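## Task

Put plate E10 into nest N1, plate E07 into nest N2 and plate E01 into nest N3. Each plate has to rest level within its nest's locators, with its well A1 at the nest corner labelled A1. It counts only if the plates stay put once the gripper has released them; finish by opening the gripper and moving the hand away.

## Robot and tools

Robot: a single four-axis plate-handling arm (lift, shoulder, elbow, wrist yaw) with a two-finger gripper that always stays level. The controlled point, end_effector_position, lies midway between the two rubber pads, roughly 2 to 3 cm back from the fingertips. The fingers extend along the gripper's +x axis and close along its y axis. Joint positions in results list lift (m, 0.000 to 0.550), shoulder (-2.000 to 2.000 rad), elbow (-2.800 to 2.800 rad), wrist yaw (-12.566 to 12.566 rad), then the pad gap in metres. Keep the elbow at least 0.4 rad away from 0, otherwise the arm may fold and fault.

Scene: four nests form an arc around the base; going clockwise from above they are N1, OUT, N2, N3. OUT starts empty and is useful as a parking spot when swapping plates. Plates are identified only by their ID labels; well A1 is at the plate's clipped corner, which must go to the nest corner marked A1.

Frame: the scene frame has its origin on the table surface under the arm base, +z up, and +y to the left when facing along +x. The state line reports end_effector_position (m) and end_effector_quat_wxyz in this frame; at long reach the reported position can be somewhat off.

execute_actions: takes "actions", a list holding one action, one wait, or nothing. An empty list just returns the current state. An action is {"rows": [...], "steps": n} with n from 1 to 15 (default 15), each step 1/30 s; each row is used for one step and the final row is reused for the remaining steps. A wait is {"steps": n}, n up to 300, counted from the previous result. Optional "pictures" (boolean) controls whether camera images are returned. A rejected call sends nothing.

Row layout (one list, single arm): five numbers, each between -1 and 1: dx, dy, dz, rz, opening. The first four are an offset, not a pose: they are measured in the gripper's own axes relative to the gripper pose shown in the latest result (or, before any result in the scene, and for later calls within the same reply, relative to where the robot is when the action begins). Every row in an action uses that same reference, not the previous row. Scale: 1.0 equals 0.6 m for dx, dy, dz and 180 degrees for rz; rz rotates about the gripper z axis from +x toward +y. Opening is absolute: +1 fully open (0.140 m), -1 closed (pads still 0.066 m apart). Closing fully takes at least about 0.6 s. Sending all-zero offsets is not idle; it drives the hand back to the reference pose.

move: arguments "target" (one five-number row as above, same offset rule) and optional "speed" in m/s, 0.002 to 0.5, default 0.25; turning is capped at twice that in rad/s. It follows a straight path of 0.5 to 10 s (longer paths stop short), turns the shorter way, does not avoid obstacles, and may lag, wander or overshoot speed, especially near full arm extension. The opening is sent at the start. It ends when the path is over and everything is at rest, or 5 s later. Its result adds a "move:" line: done (settled near target), off_target, moving, held or fault, plus the distance to target and limits applied (paced = pose clipped; held = some steps blocked, after which motion can jump faster).

wait: "seconds" 0 to 10; the arm receives nothing new meanwhile, though moving fingers keep going. zoom_image: "camera" (cam_head_left, cam_head_right, cam_high, cam_low, cam_wrist) and "region" [x0, y0, x1, y1] in pixels, origin top-left, at most 504 by 504, giving a closer look at that camera's latest image. finished_scene: "scene" (1 or 2) ends that scene for good and starts the next, returning the next task.

Motion limits: each step the commanded pose is clipped to within 70 mm and 16 degrees of the measured pose, so a distant target needs several actions; after an action the arm goes on only to the last clipped pose. Check the reported pose and command the rest. A "Hand target" line shows where the controller is currently heading. "pose unreachable" and HELD mean the clearance check altered or blocked the command. Since offsets come from the measured pose, repeating a small downward offset against a rigid surface does not push harder, but against something yielding it does. The simulation keeps running while replies are composed.

Gripping: grip_measured is the measured finger opening on the command scale (readings may be off by about 1 mm consistently). To hold a plate, command roughly 0.04 below grip_measured; a smaller margin grips more gently. Pads manage about 18 N each; fast closes squeeze harder.

Hazards: contact torque at a joint's load limit (lift 54.6 N, shoulder 8.19 N m, elbow 4.09 N m, wrist yaw 1.36 N m, including the held plate's weight) freezes the arm for 10 s. Holding loads heats motors: MOTOR HOT appears from 85 °C, and at 100 °C an OVER-TEMPERATURE FAULT brakes the arm until it cools. Avoid slamming, hard impacts and strong pushes; a drop of a few millimetres when placing is fine, but longer falls or anything leaving the table are failures. Loose objects may occasionally be nudged by outside disturbances. Calibration for all five cameras is provided in OpenCV convention (cam_wrist is fisheye and follows the hand).

Each tool is called after "Request:" as name([rows], argument=value, ...), one row to a line, values as JSON.

## Session

Request:
execute_actions(actions=[])

Scene clock: 0.00 s of 12600.00 s.
end_effector_position=(+0.6987, +0.1012, +0.3796) grip_measured=+1.00 end_effector_quat_wxyz=(+0.905, +0.000, +0.000, -0.425)
Joint positions: [ 0.375  0.803  2.37  -4.051  0.14 ]
Motor temperatures (°C, as the motors report them): [21 18 17 19]
Hand target: +0.699, +0.101, +0.380; +0.905, +0.000, +0.000, -0.425

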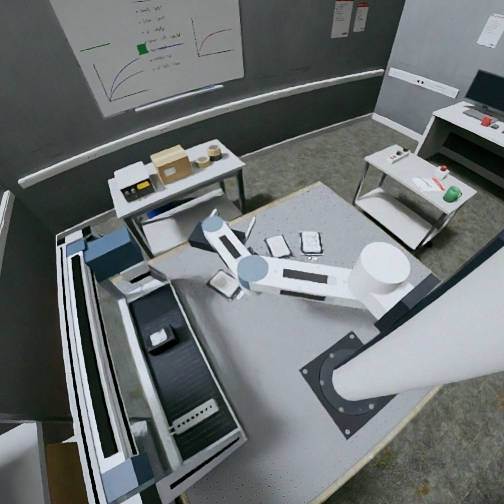

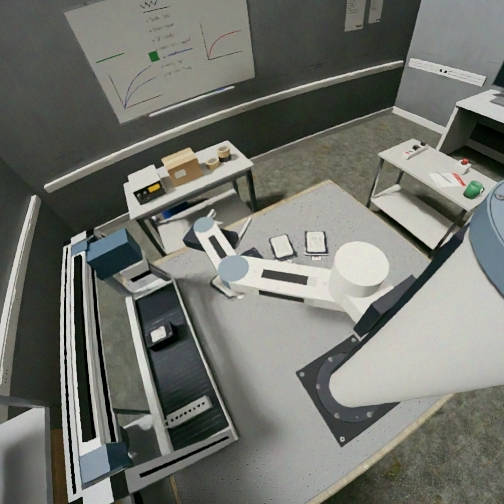

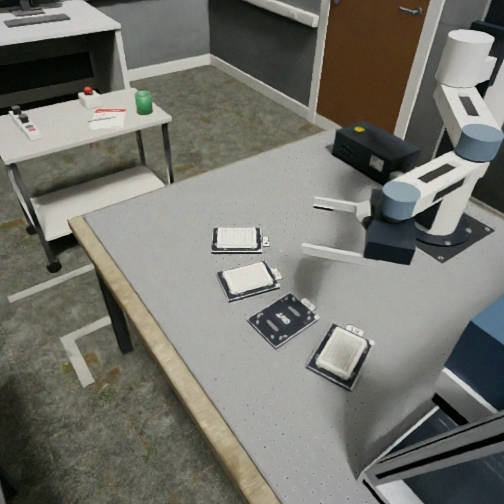

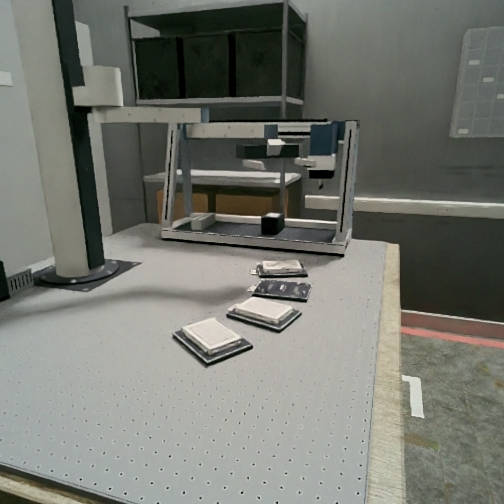

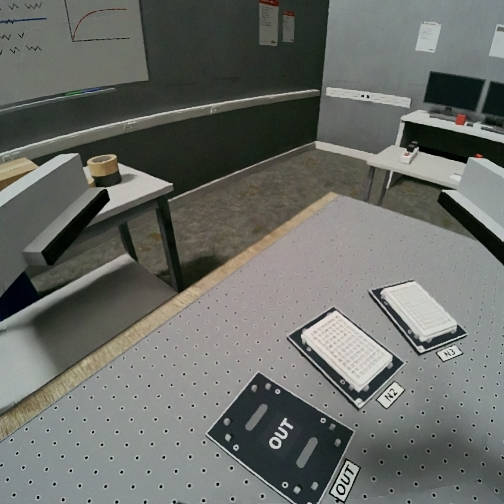

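Request:
zoom_image(camera="cam_high", region=[200, 210, 400, 400])

Request:
zoom_image(camera="cam_wrist", region=[190, 260, 490, 504])

Request:
zoom_image(camera="cam_low", region=[160, 245, 330, 375])

Region (200, 210, 400, 400) of cam_high's 504x504 image, scaled by 2.520, with more detail than that image has; it fills the top 479 rows of this view, and the rest is white.

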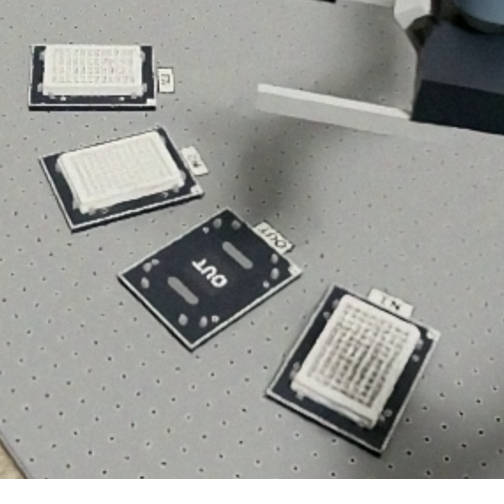

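Region (190, 260, 490, 504) of cam_wrist's 504x504 image, scaled by 1.680, with more detail than that image has; it fills the top 410 rows of this view, and the rest is white.

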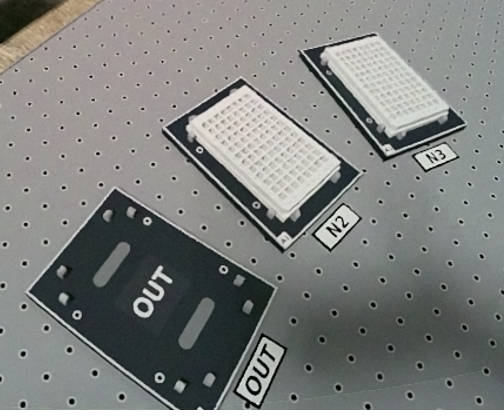

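Region (160, 245, 330, 375) of cam_low's 504x504 image, scaled by 2.965, with more detail than that image has; it fills the top 385 rows of this view, and the rest is white.

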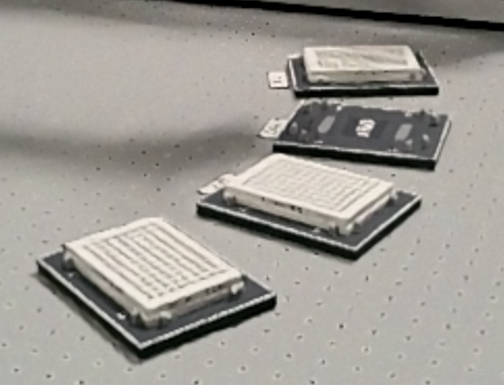

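Request:
zoom_image(camera="cam_low", region=[170, 290, 305, 370])

Request:
zoom_image(camera="cam_wrist", region=[280, 270, 480, 420])

Request:
zoom_image(camera="cam_high", region=[295, 310, 385, 400])

Region (170, 290, 305, 370) of cam_low's 504x504 image, scaled by 3.733, with more detail than that image has; it fills the top 299 rows of this view, and the rest is white.

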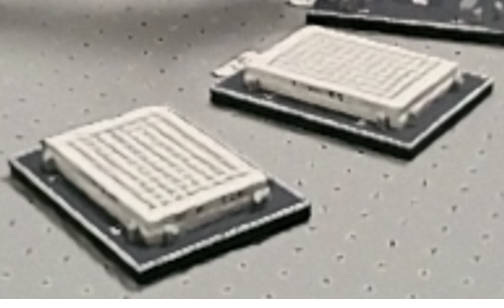

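Region (280, 270, 480, 420) of cam_wrist's 504x504 image, scaled by 2.520, with more detail than that image has; it fills the top 378 rows of this view, and the rest is white.

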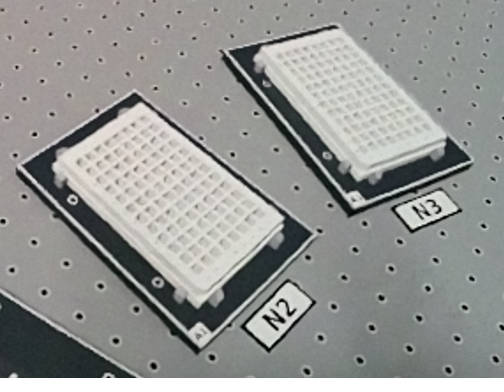

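Region (295, 310, 385, 400) of cam_high's 504x504 image, scaled by 5.600, with more detail than that image has.

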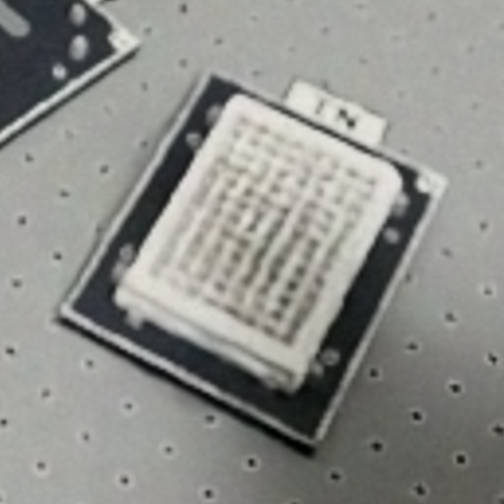

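Request:
move(target=[0.38,-0.78,-0.45,0.53,1], speed=0.4)

Scene clock: 38.07 s of 12600.00 s.
end_effector_position=(+0.4832, -0.3723, +0.1096) grip_measured=+1.00 end_effector_quat_wxyz=(+0.929, +0.000, +0.000, +0.371)
Joint positions: [ 0.105 -0.998  2.8   -1.041  0.14 ]
Motor temperatures (°C, as the motors report them): [21 18 17 19]
Hand target: +0.483, -0.372, +0.110; +0.928, +0.000, +0.000, +0.372
Off the commanded pose: 0.001 m, 1 deg.
joint sent to its limit — the command would take joint 3 (elbow) past its upper limit, so that joint was sent only as far as its limit.
After step 90, 32.30 s passed at rest.
move: done
camera_calibration (this result's frames):
cam_wrist: T_world_to_cam=[[0.688516, -0.72522, 0.00132717, -0.593818], [-0.432485, -0.412064, -0.801973, 0.131639], [0.582153, 0.551597, -0.597359, 0.0849792], [0, 0, 0, 1]] pos_world=[0.416314, -0.423279, 0.157122]

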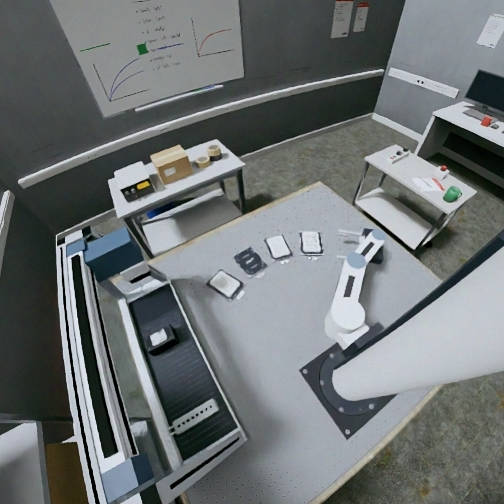

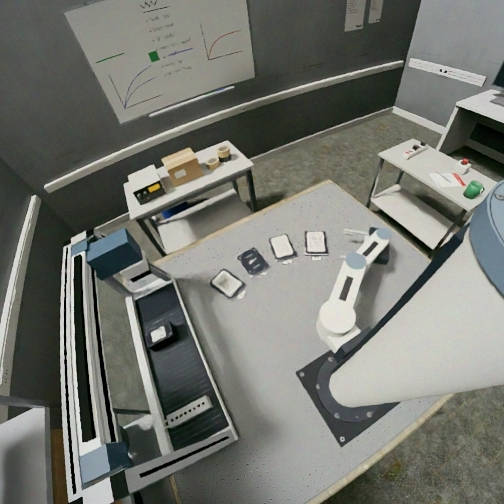

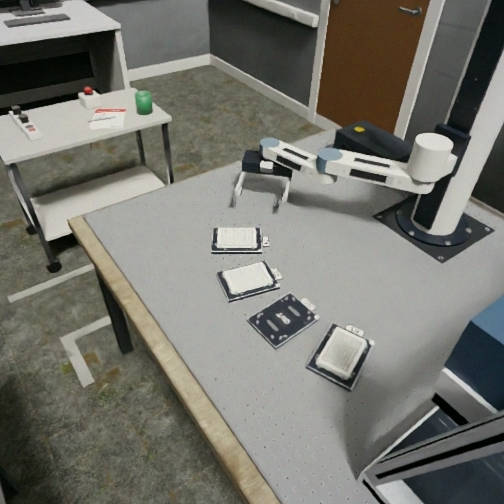

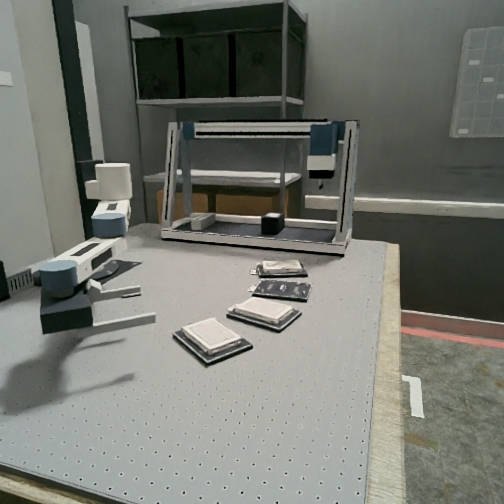

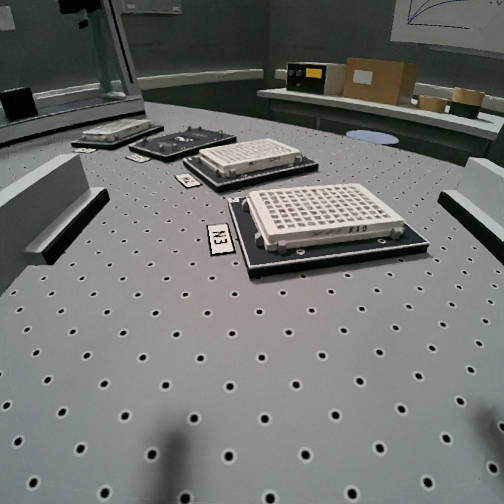

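Request:
zoom_image(camera="cam_wrist", region=[170, 120, 440, 290])

Request:
zoom_image(camera="cam_wrist", region=[60, 105, 330, 200])

Region (170, 120, 440, 290) of cam_wrist's 504x504 image, scaled by 1.867, with more detail than that image has; it fills the top 317 rows of this view, and the rest is white.

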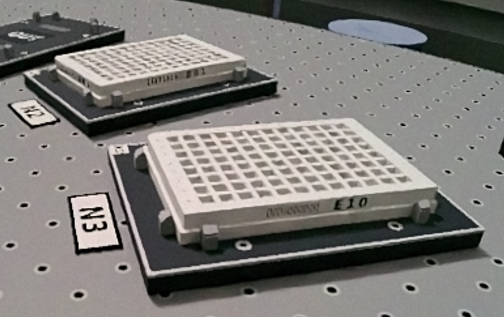

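Region (60, 105, 330, 200) of cam_wrist's 504x504 image, scaled by 1.867, with more detail than that image has; it fills the top 177 rows of this view, and the rest is white.

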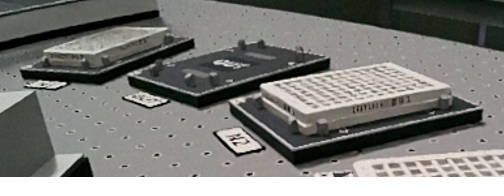

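Request:
move(target=[0.232,0.072,0,-0.442,0.3], speed=0.4)

Scene clock: 62.80 s of 12600.00 s.
end_effector_position=(+0.5545, -0.2449, +0.1096) grip_measured=+0.30 end_effector_quat_wxyz=(+0.951, +0.000, +0.000, -0.308)
Joint positions: [ 0.105  0.279  1.279 -2.185  0.114]
Motor temperatures (°C, as the motors report them): [21 18 17 19]
Hand target: +0.554, -0.245, +0.110; +0.951, +0.000, +0.000, -0.309
Off the commanded pose: 0.000 m, 0 deg.
After step 90, 19.57 s passed at rest.
move: done
camera_calibration (this result's frames):
cam_wrist: T_world_to_cam=[[-0.587941, -0.808902, 0.00132717, 0.136802], [-0.483832, 0.350352, -0.801973, 0.430168], [0.648253, -0.472155, -0.597359, -0.314207], [0, 0, 0, 1]] pos_world=[0.492246, -0.188405, 0.157107]

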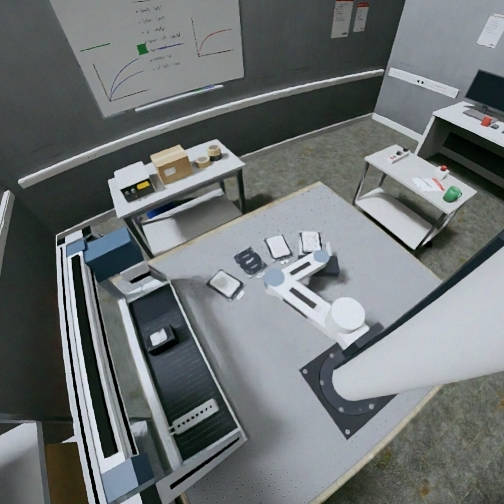

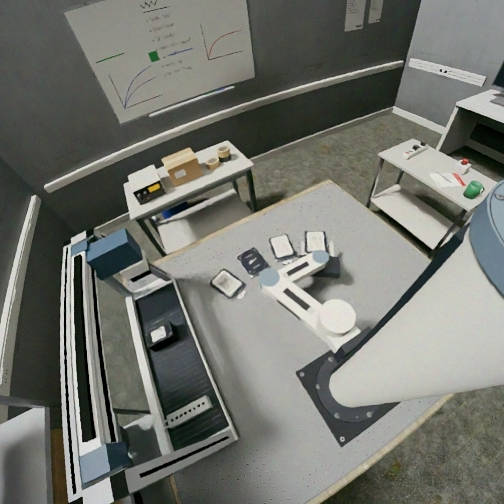

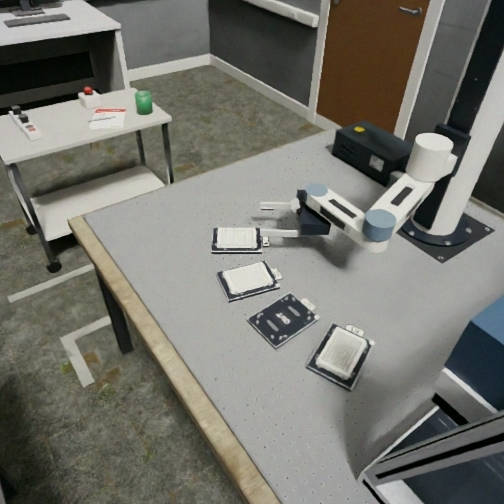

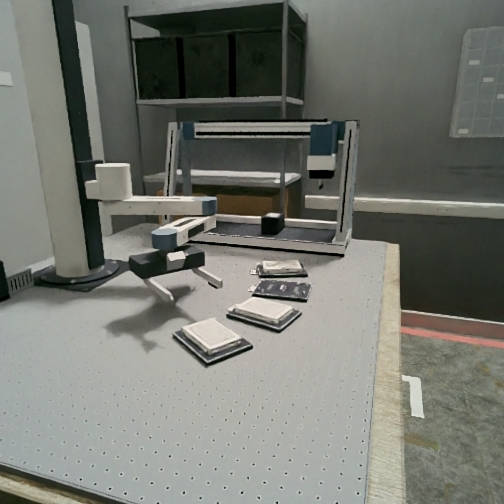

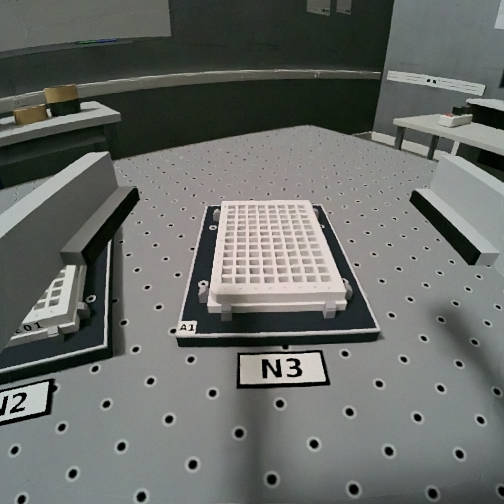

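Request:
move(target=[0.175,-0.009,-0.05,0.006,0.3], speed=0.3)

Request:
move(target=[0,0,-0.075,0,0.3], speed=0.1)

Scene clock: 77.97 s of 12600.00 s.
end_effector_position=(+0.6363, -0.3110, +0.0796) grip_measured=+0.30 end_effector_quat_wxyz=(+0.954, +0.000, +0.000, -0.299)
Joint positions: [ 0.075 -0.001  1.853 -2.459  0.114]
Motor temperatures (°C, as the motors report them): [21 18 17 19]
Hand target: +0.636, -0.311, +0.080; +0.954, +0.000, +0.000, -0.299
Off the commanded pose: 0.000 m, 0 deg.
After step 90, 11.33 s passed at rest.
move: done
camera_calibration (this result's frames):
cam_wrist: T_world_to_cam=[[-0.572438, -0.819947, 0.00132717, 0.118194], [-0.490413, 0.341079, -0.801973, 0.470115], [0.657122, -0.459731, -0.597359, -0.418166], [0, 0, 0, 1]] pos_world=[0.572996, -0.255677, 0.127067]

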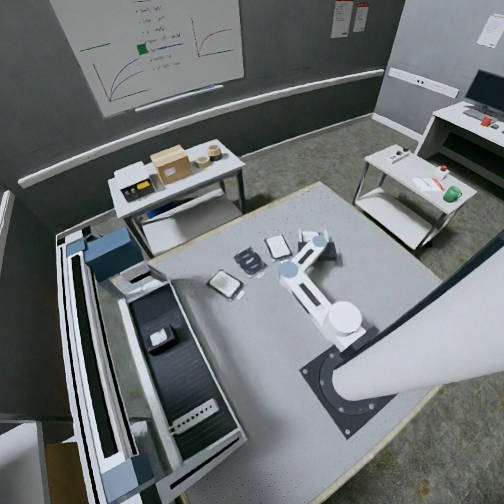

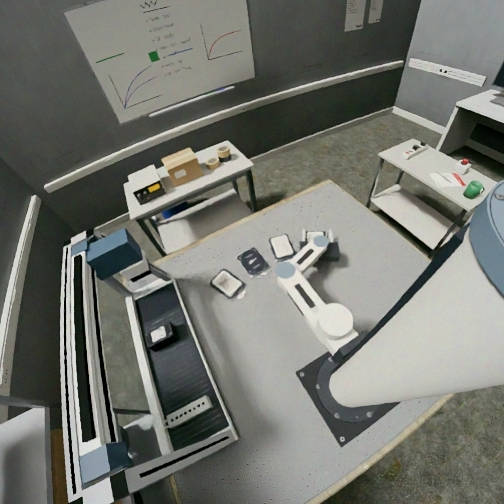

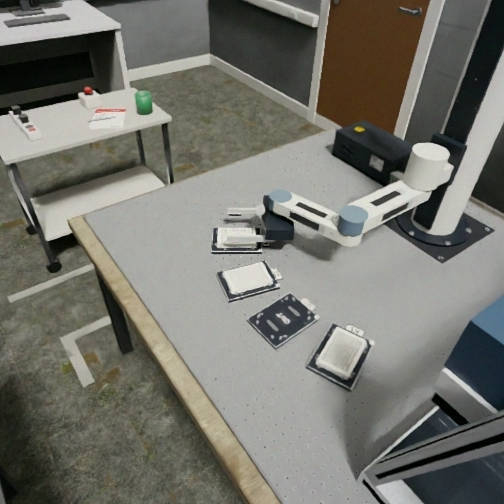

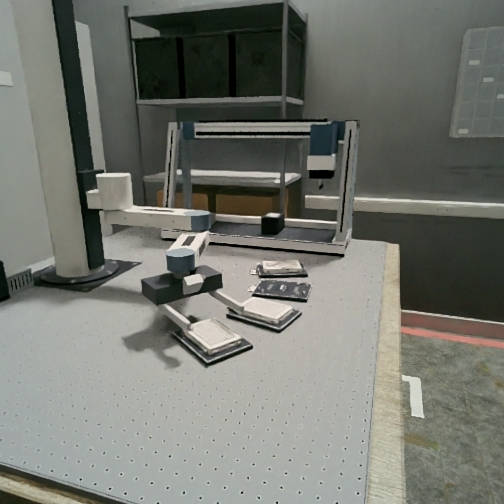

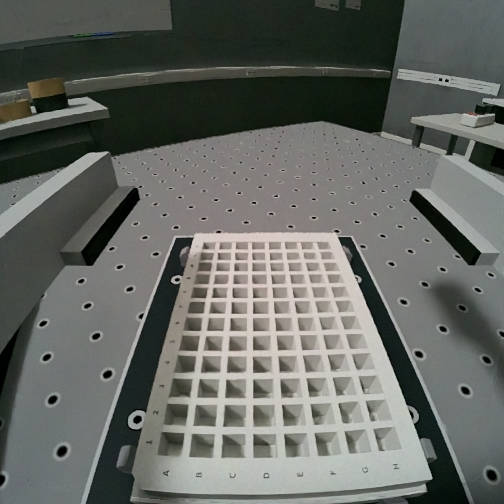

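Scene clock: 78.70 s of 12600.00 s.
end_effector_position=(+0.6363, -0.3110, +0.0345) grip_measured=+0.30 end_effector_quat_wxyz=(+0.954, +0.000, +0.000, -0.299)
Joint positions: [ 0.03  -0.001  1.853 -2.459  0.114]
Motor temperatures (°C, as the motors report them): [21 18 17 19]
Hand target: +0.636, -0.311, +0.035; +0.954, +0.000, +0.000, -0.299
Off the commanded pose: 0.000 m, 0 deg.
move: done
camera_calibration (this result's frames):
cam_wrist: T_world_to_cam=[[-0.572473, -0.819923, 0.00132717, 0.118268], [-0.490399, 0.3411, -0.801973, 0.433988], [0.657103, -0.459758, -0.597359, -0.445064], [0, 0, 0, 1]] pos_world=[0.572985, -0.255684, 0.0820264]

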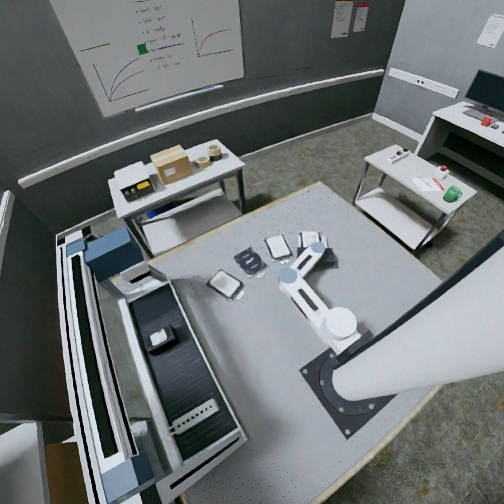

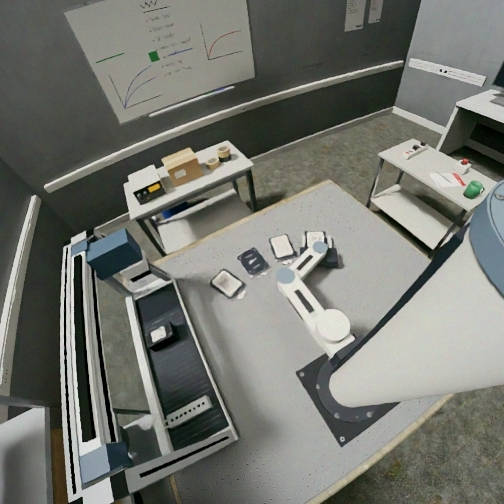

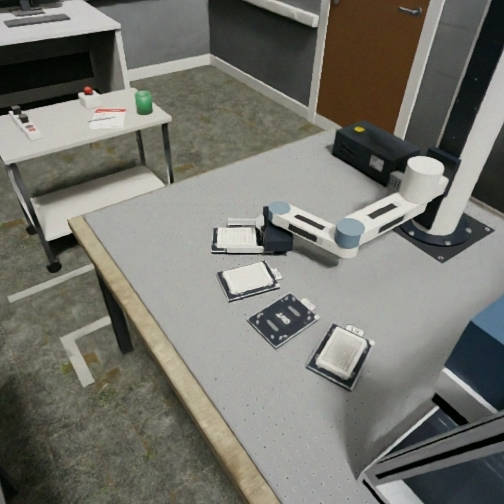

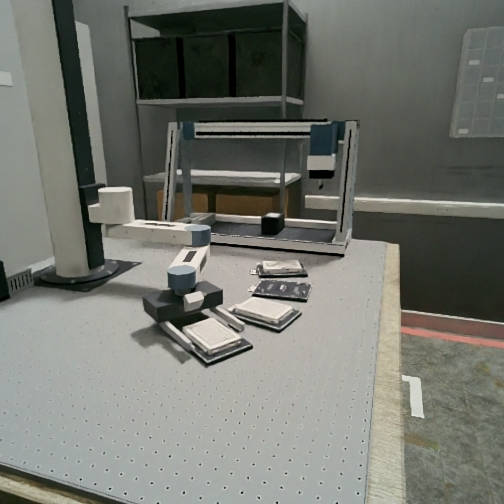

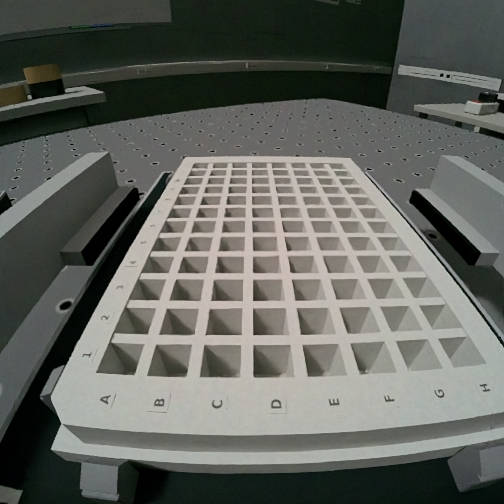

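Request:
move(target=[-0.006,0.002,-0.009,0,-0.3], speed=0.05)

Request:
move(target=[0,0,0,0,-0.56])

Request:
zoom_image(camera="cam_low", region=[140, 280, 270, 370])

Scene clock: 87.33 s of 12600.00 s.
end_effector_position=(+0.6340, -0.3081, +0.0291) grip_measured=-0.30 end_effector_quat_wxyz=(+0.954, +0.000, +0.000, -0.300)
Joint positions: [ 0.024  0.012  1.83  -2.45   0.092]
Motor temperatures (°C, as the motors report them): [21 18 17 19]
Hand target: +0.634, -0.308, +0.029; +0.954, +0.000, +0.000, -0.299
Off the commanded pose: 0.000 m, 0 deg.
After step 90, 4.93 s passed at rest.
move: done
camera_calibration (this result's frames):
cam_wrist: T_world_to_cam=[[-0.572706, -0.81976, 0.00132717, 0.119608], [-0.490302, 0.341239, -0.801973, 0.427502], [0.656972, -0.459945, -0.597359, -0.445391], [0, 0, 0, 1]] pos_world=[0.570714, -0.252686, 0.0766273]

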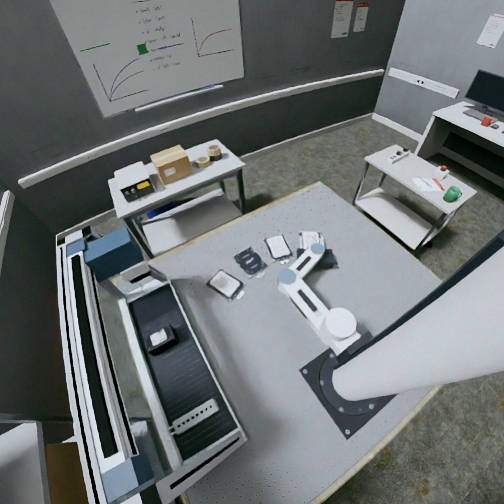

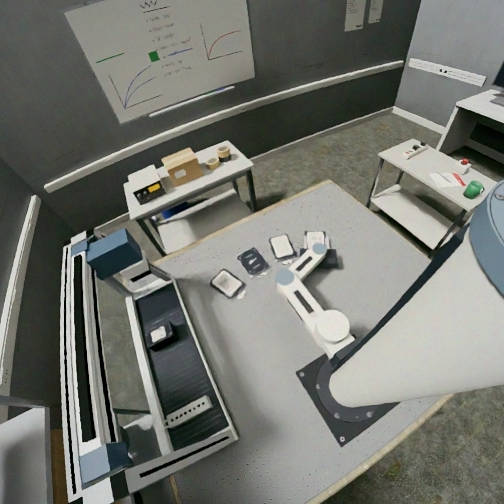

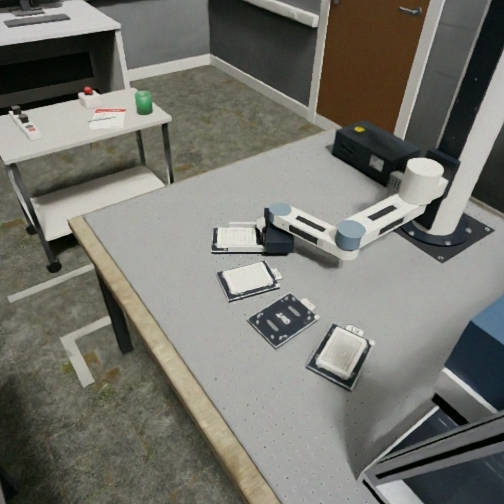

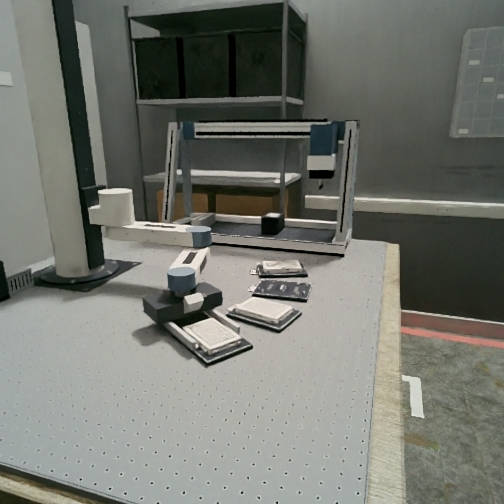

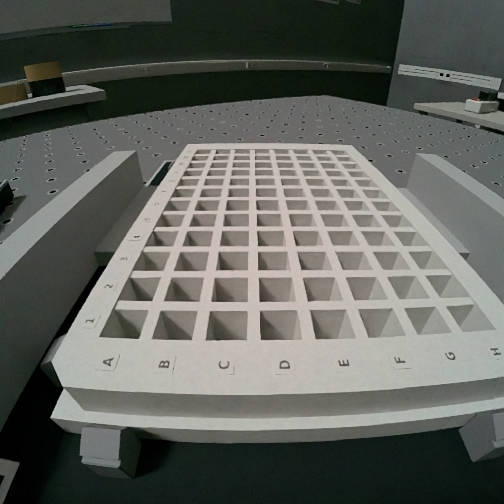

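Scene clock: 87.83 s of 12600.00 s.
end_effector_position=(+0.6343, -0.3078, +0.0291) grip_measured=-0.46 end_effector_quat_wxyz=(+0.954, +0.000, +0.000, -0.299)
Joint positions: [ 0.024  0.012  1.83  -2.449  0.086]
Motor temperatures (°C, as the motors report them): [21 18 17 19]
Hand target: +0.634, -0.308, +0.029; +0.954, +0.000, +0.000, -0.300
Off the commanded pose: 0.000 m, 0 deg.
move: done
camera_calibration (this result's frames):
cam_wrist: T_world_to_cam=[[-0.571633, -0.820508, 0.00132717, 0.119055], [-0.490747, 0.340598, -0.801973, 0.42762], [0.657573, -0.459086, -0.597359, -0.445551], [0, 0, 0, 1]] pos_world=[0.570892, -0.252507, 0.0766273]

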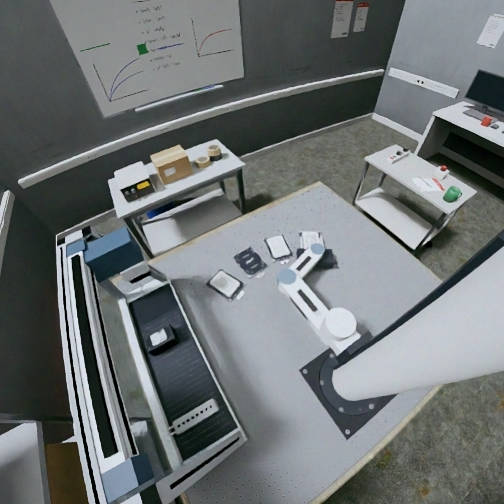

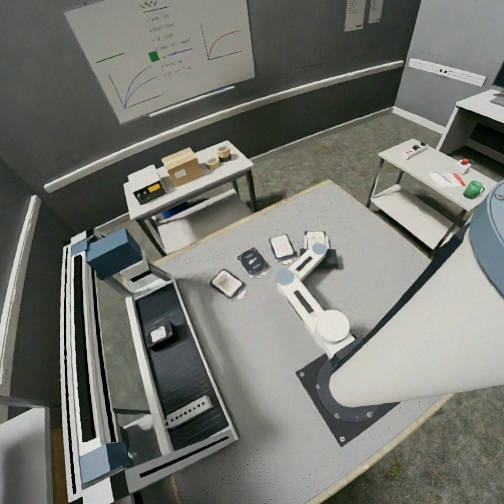

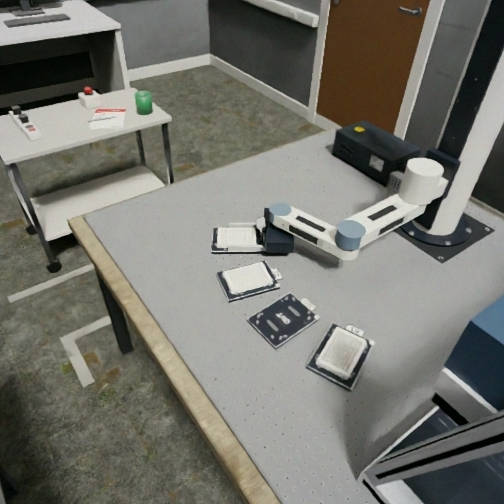

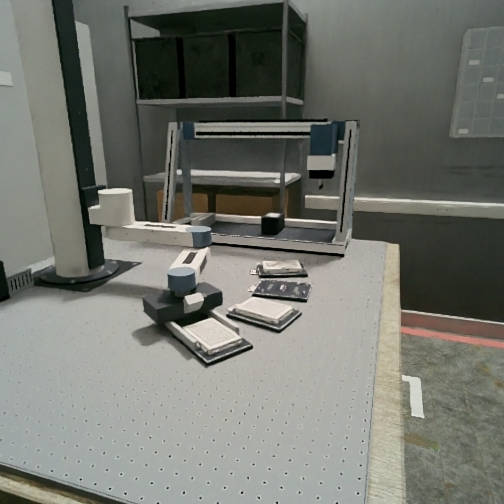

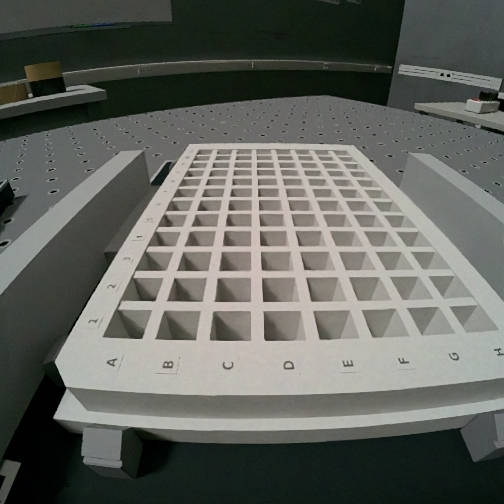

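Region (140, 280, 270, 370) of cam_low's 504x504 image, scaled by 3.877, with more detail than that image has; it fills the top 349 rows of this view, and the rest is white.

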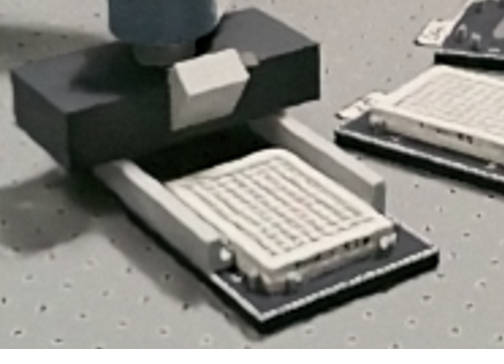

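Request:
move(target=[0,0,0.02,0,-0.51], speed=0.03)

Request:
zoom_image(camera="cam_low", region=[160, 300, 260, 370])

Scene clock: 93.13 s of 12600.00 s.
end_effector_position=(+0.6343, -0.3078, +0.0412) grip_measured=-0.46 end_effector_quat_wxyz=(+0.954, +0.000, +0.000, -0.299)
Joint positions: [ 0.036  0.012  1.83  -2.449  0.086]
Motor temperatures (°C, as the motors report them): [21 18 17 19]
Hand target: +0.634, -0.308, +0.041; +0.954, +0.000, +0.000, -0.299
Off the commanded pose: 0.000 m, 0 deg.
After step 90, 1.60 s passed at rest.
move: done
camera_calibration (this result's frames):
cam_wrist: T_world_to_cam=[[-0.571551, -0.820565, 0.00132717, 0.119014], [-0.490781, 0.340549, -0.801973, 0.437276], [0.657619, -0.45902, -0.597359, -0.43838], [0, 0, 0, 1]] pos_world=[0.570917, -0.25248, 0.0886554]

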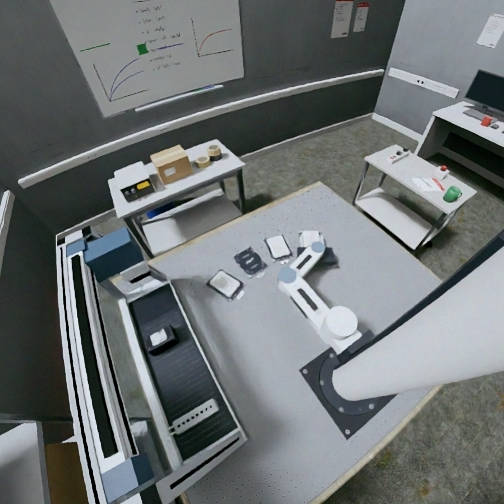

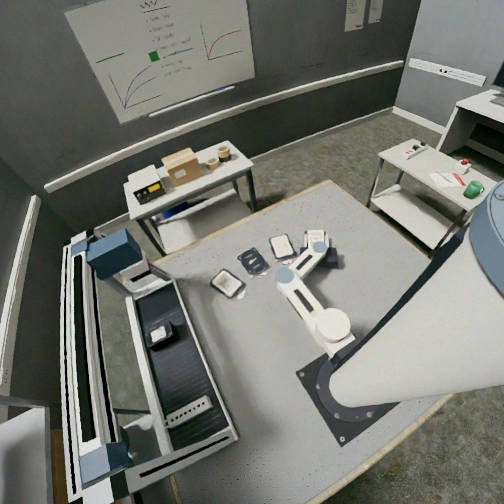

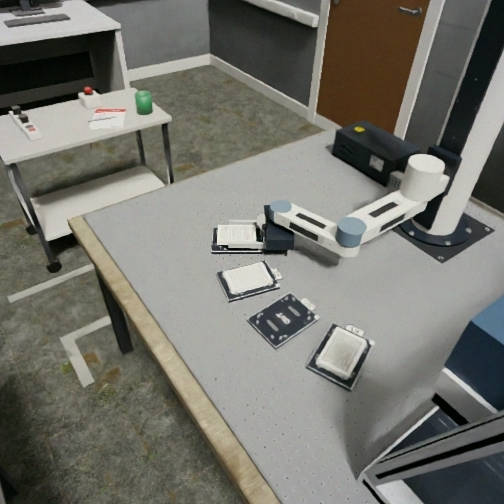

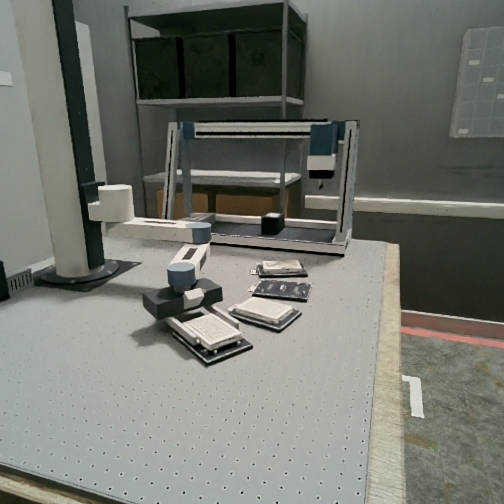

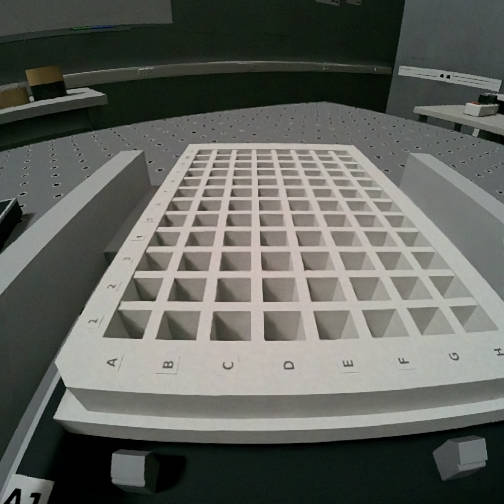

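Region (160, 300, 260, 370) of cam_low's 504x504 image, scaled by 5.040, with more detail than that image has; it fills the top 353 rows of this view, and the rest is white.

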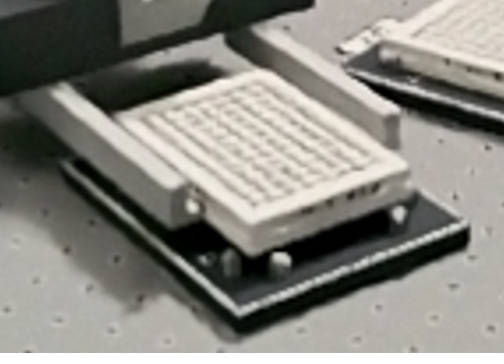

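Request:
move(target=[0,0,0.08,0,-0.51], speed=0.2)

Request:
move(target=[-0.215,0.551,0,0.188,-0.51], speed=0.3)

Scene clock: 108.77 s of 12600.00 s.
end_effector_position=(+0.6343, -0.3078, +0.0892) grip_measured=-0.46 end_effector_quat_wxyz=(+0.954, +0.000, +0.000, -0.299)
Joint positions: [ 0.084  0.012  1.83  -2.449  0.086]
Motor temperatures (°C, as the motors report them): [21 18 17 19]
Hand target: +0.634, -0.308, +0.089; +0.954, +0.000, +0.000, -0.299
Off the commanded pose: 0.000 m, 0 deg.
After step 90, 11.90 s passed at rest.
move: done
camera_calibration (this result's frames):
cam_wrist: T_world_to_cam=[[-0.57152, -0.820587, 0.00132717, 0.118936], [-0.490794, 0.34053, -0.801973, 0.475799], [0.657636, -0.458995, -0.597359, -0.409698], [0, 0, 0, 1]] pos_world=[0.570926, -0.252476, 0.136684]

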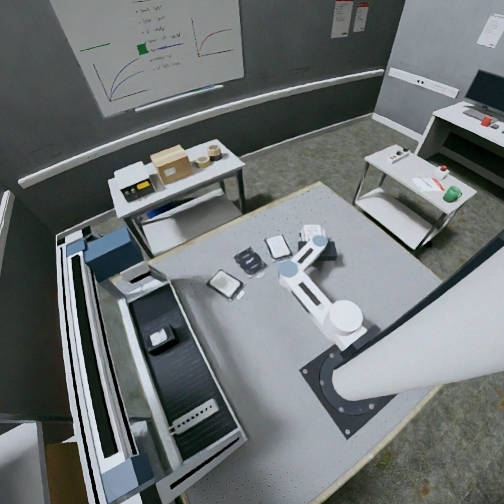

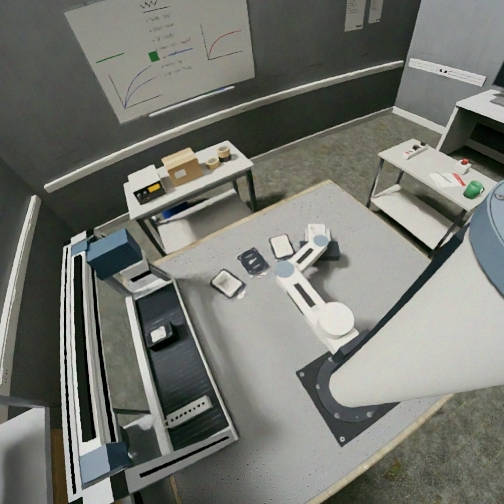

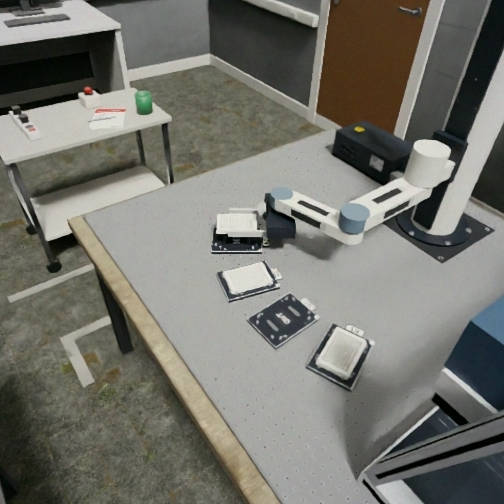

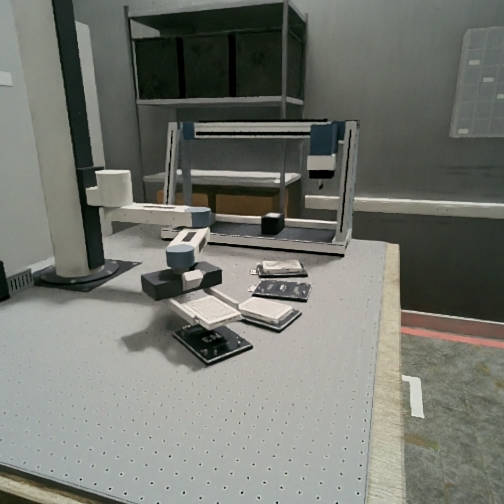

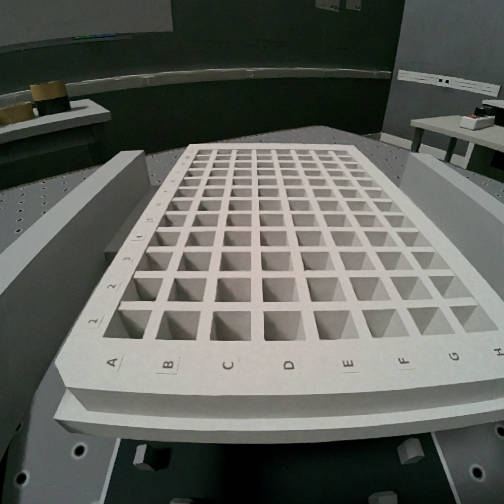

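Scene clock: 110.37 s of 12600.00 s.
end_effector_position=(+0.7171, +0.0375, +0.0892) grip_measured=-0.46 end_effector_quat_wxyz=(+1.000, +0.000, +0.000, -0.008)
Joint positions: [ 0.084  0.719  1.775 -2.51   0.086]
Motor temperatures (°C, as the motors report them): [21 18 17 19]
Hand target: +0.717, +0.037, +0.089; +1.000, +0.000, +0.000, -0.008
Off the commanded pose: 0.000 m, 0 deg.
move: done
camera_calibration (this result's frames):
cam_wrist: T_world_to_cam=[[-0.0171471, -0.999852, 0.00132717, 0.0587465], [-0.59729, 0.0091788, -0.801973, 0.487632], [0.801842, -0.0145442, -0.597359, -0.425726], [0, 0, 0, 1]] pos_world=[0.63363, 0.0480701, 0.136678]

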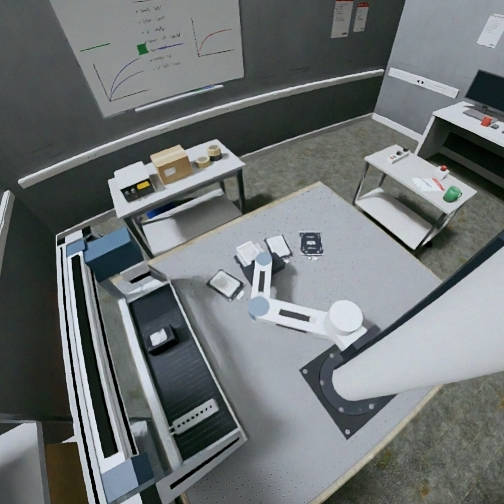

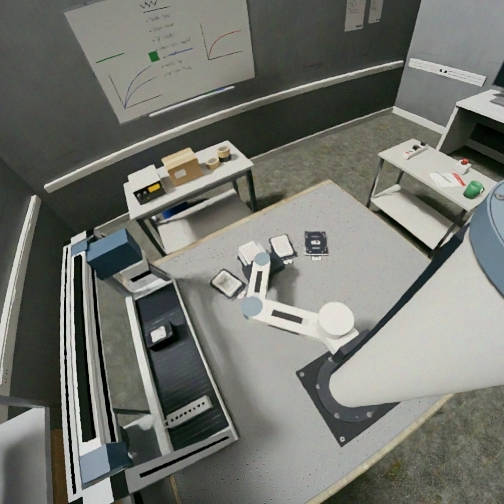

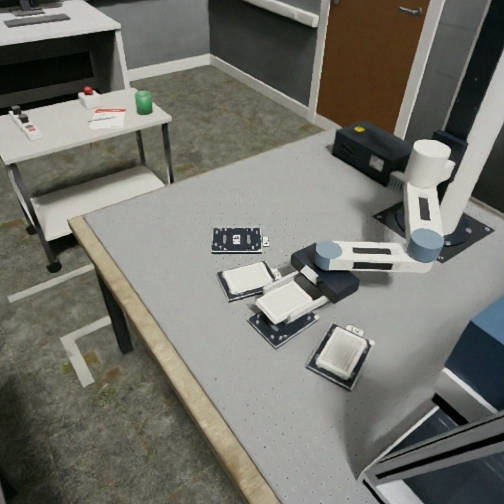

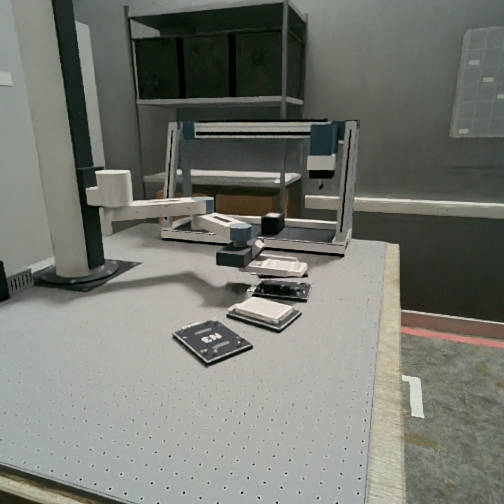

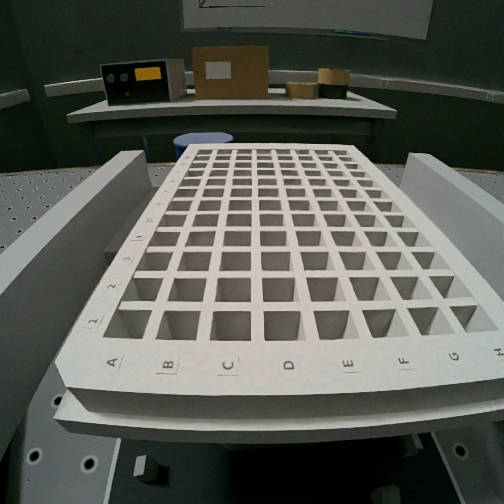

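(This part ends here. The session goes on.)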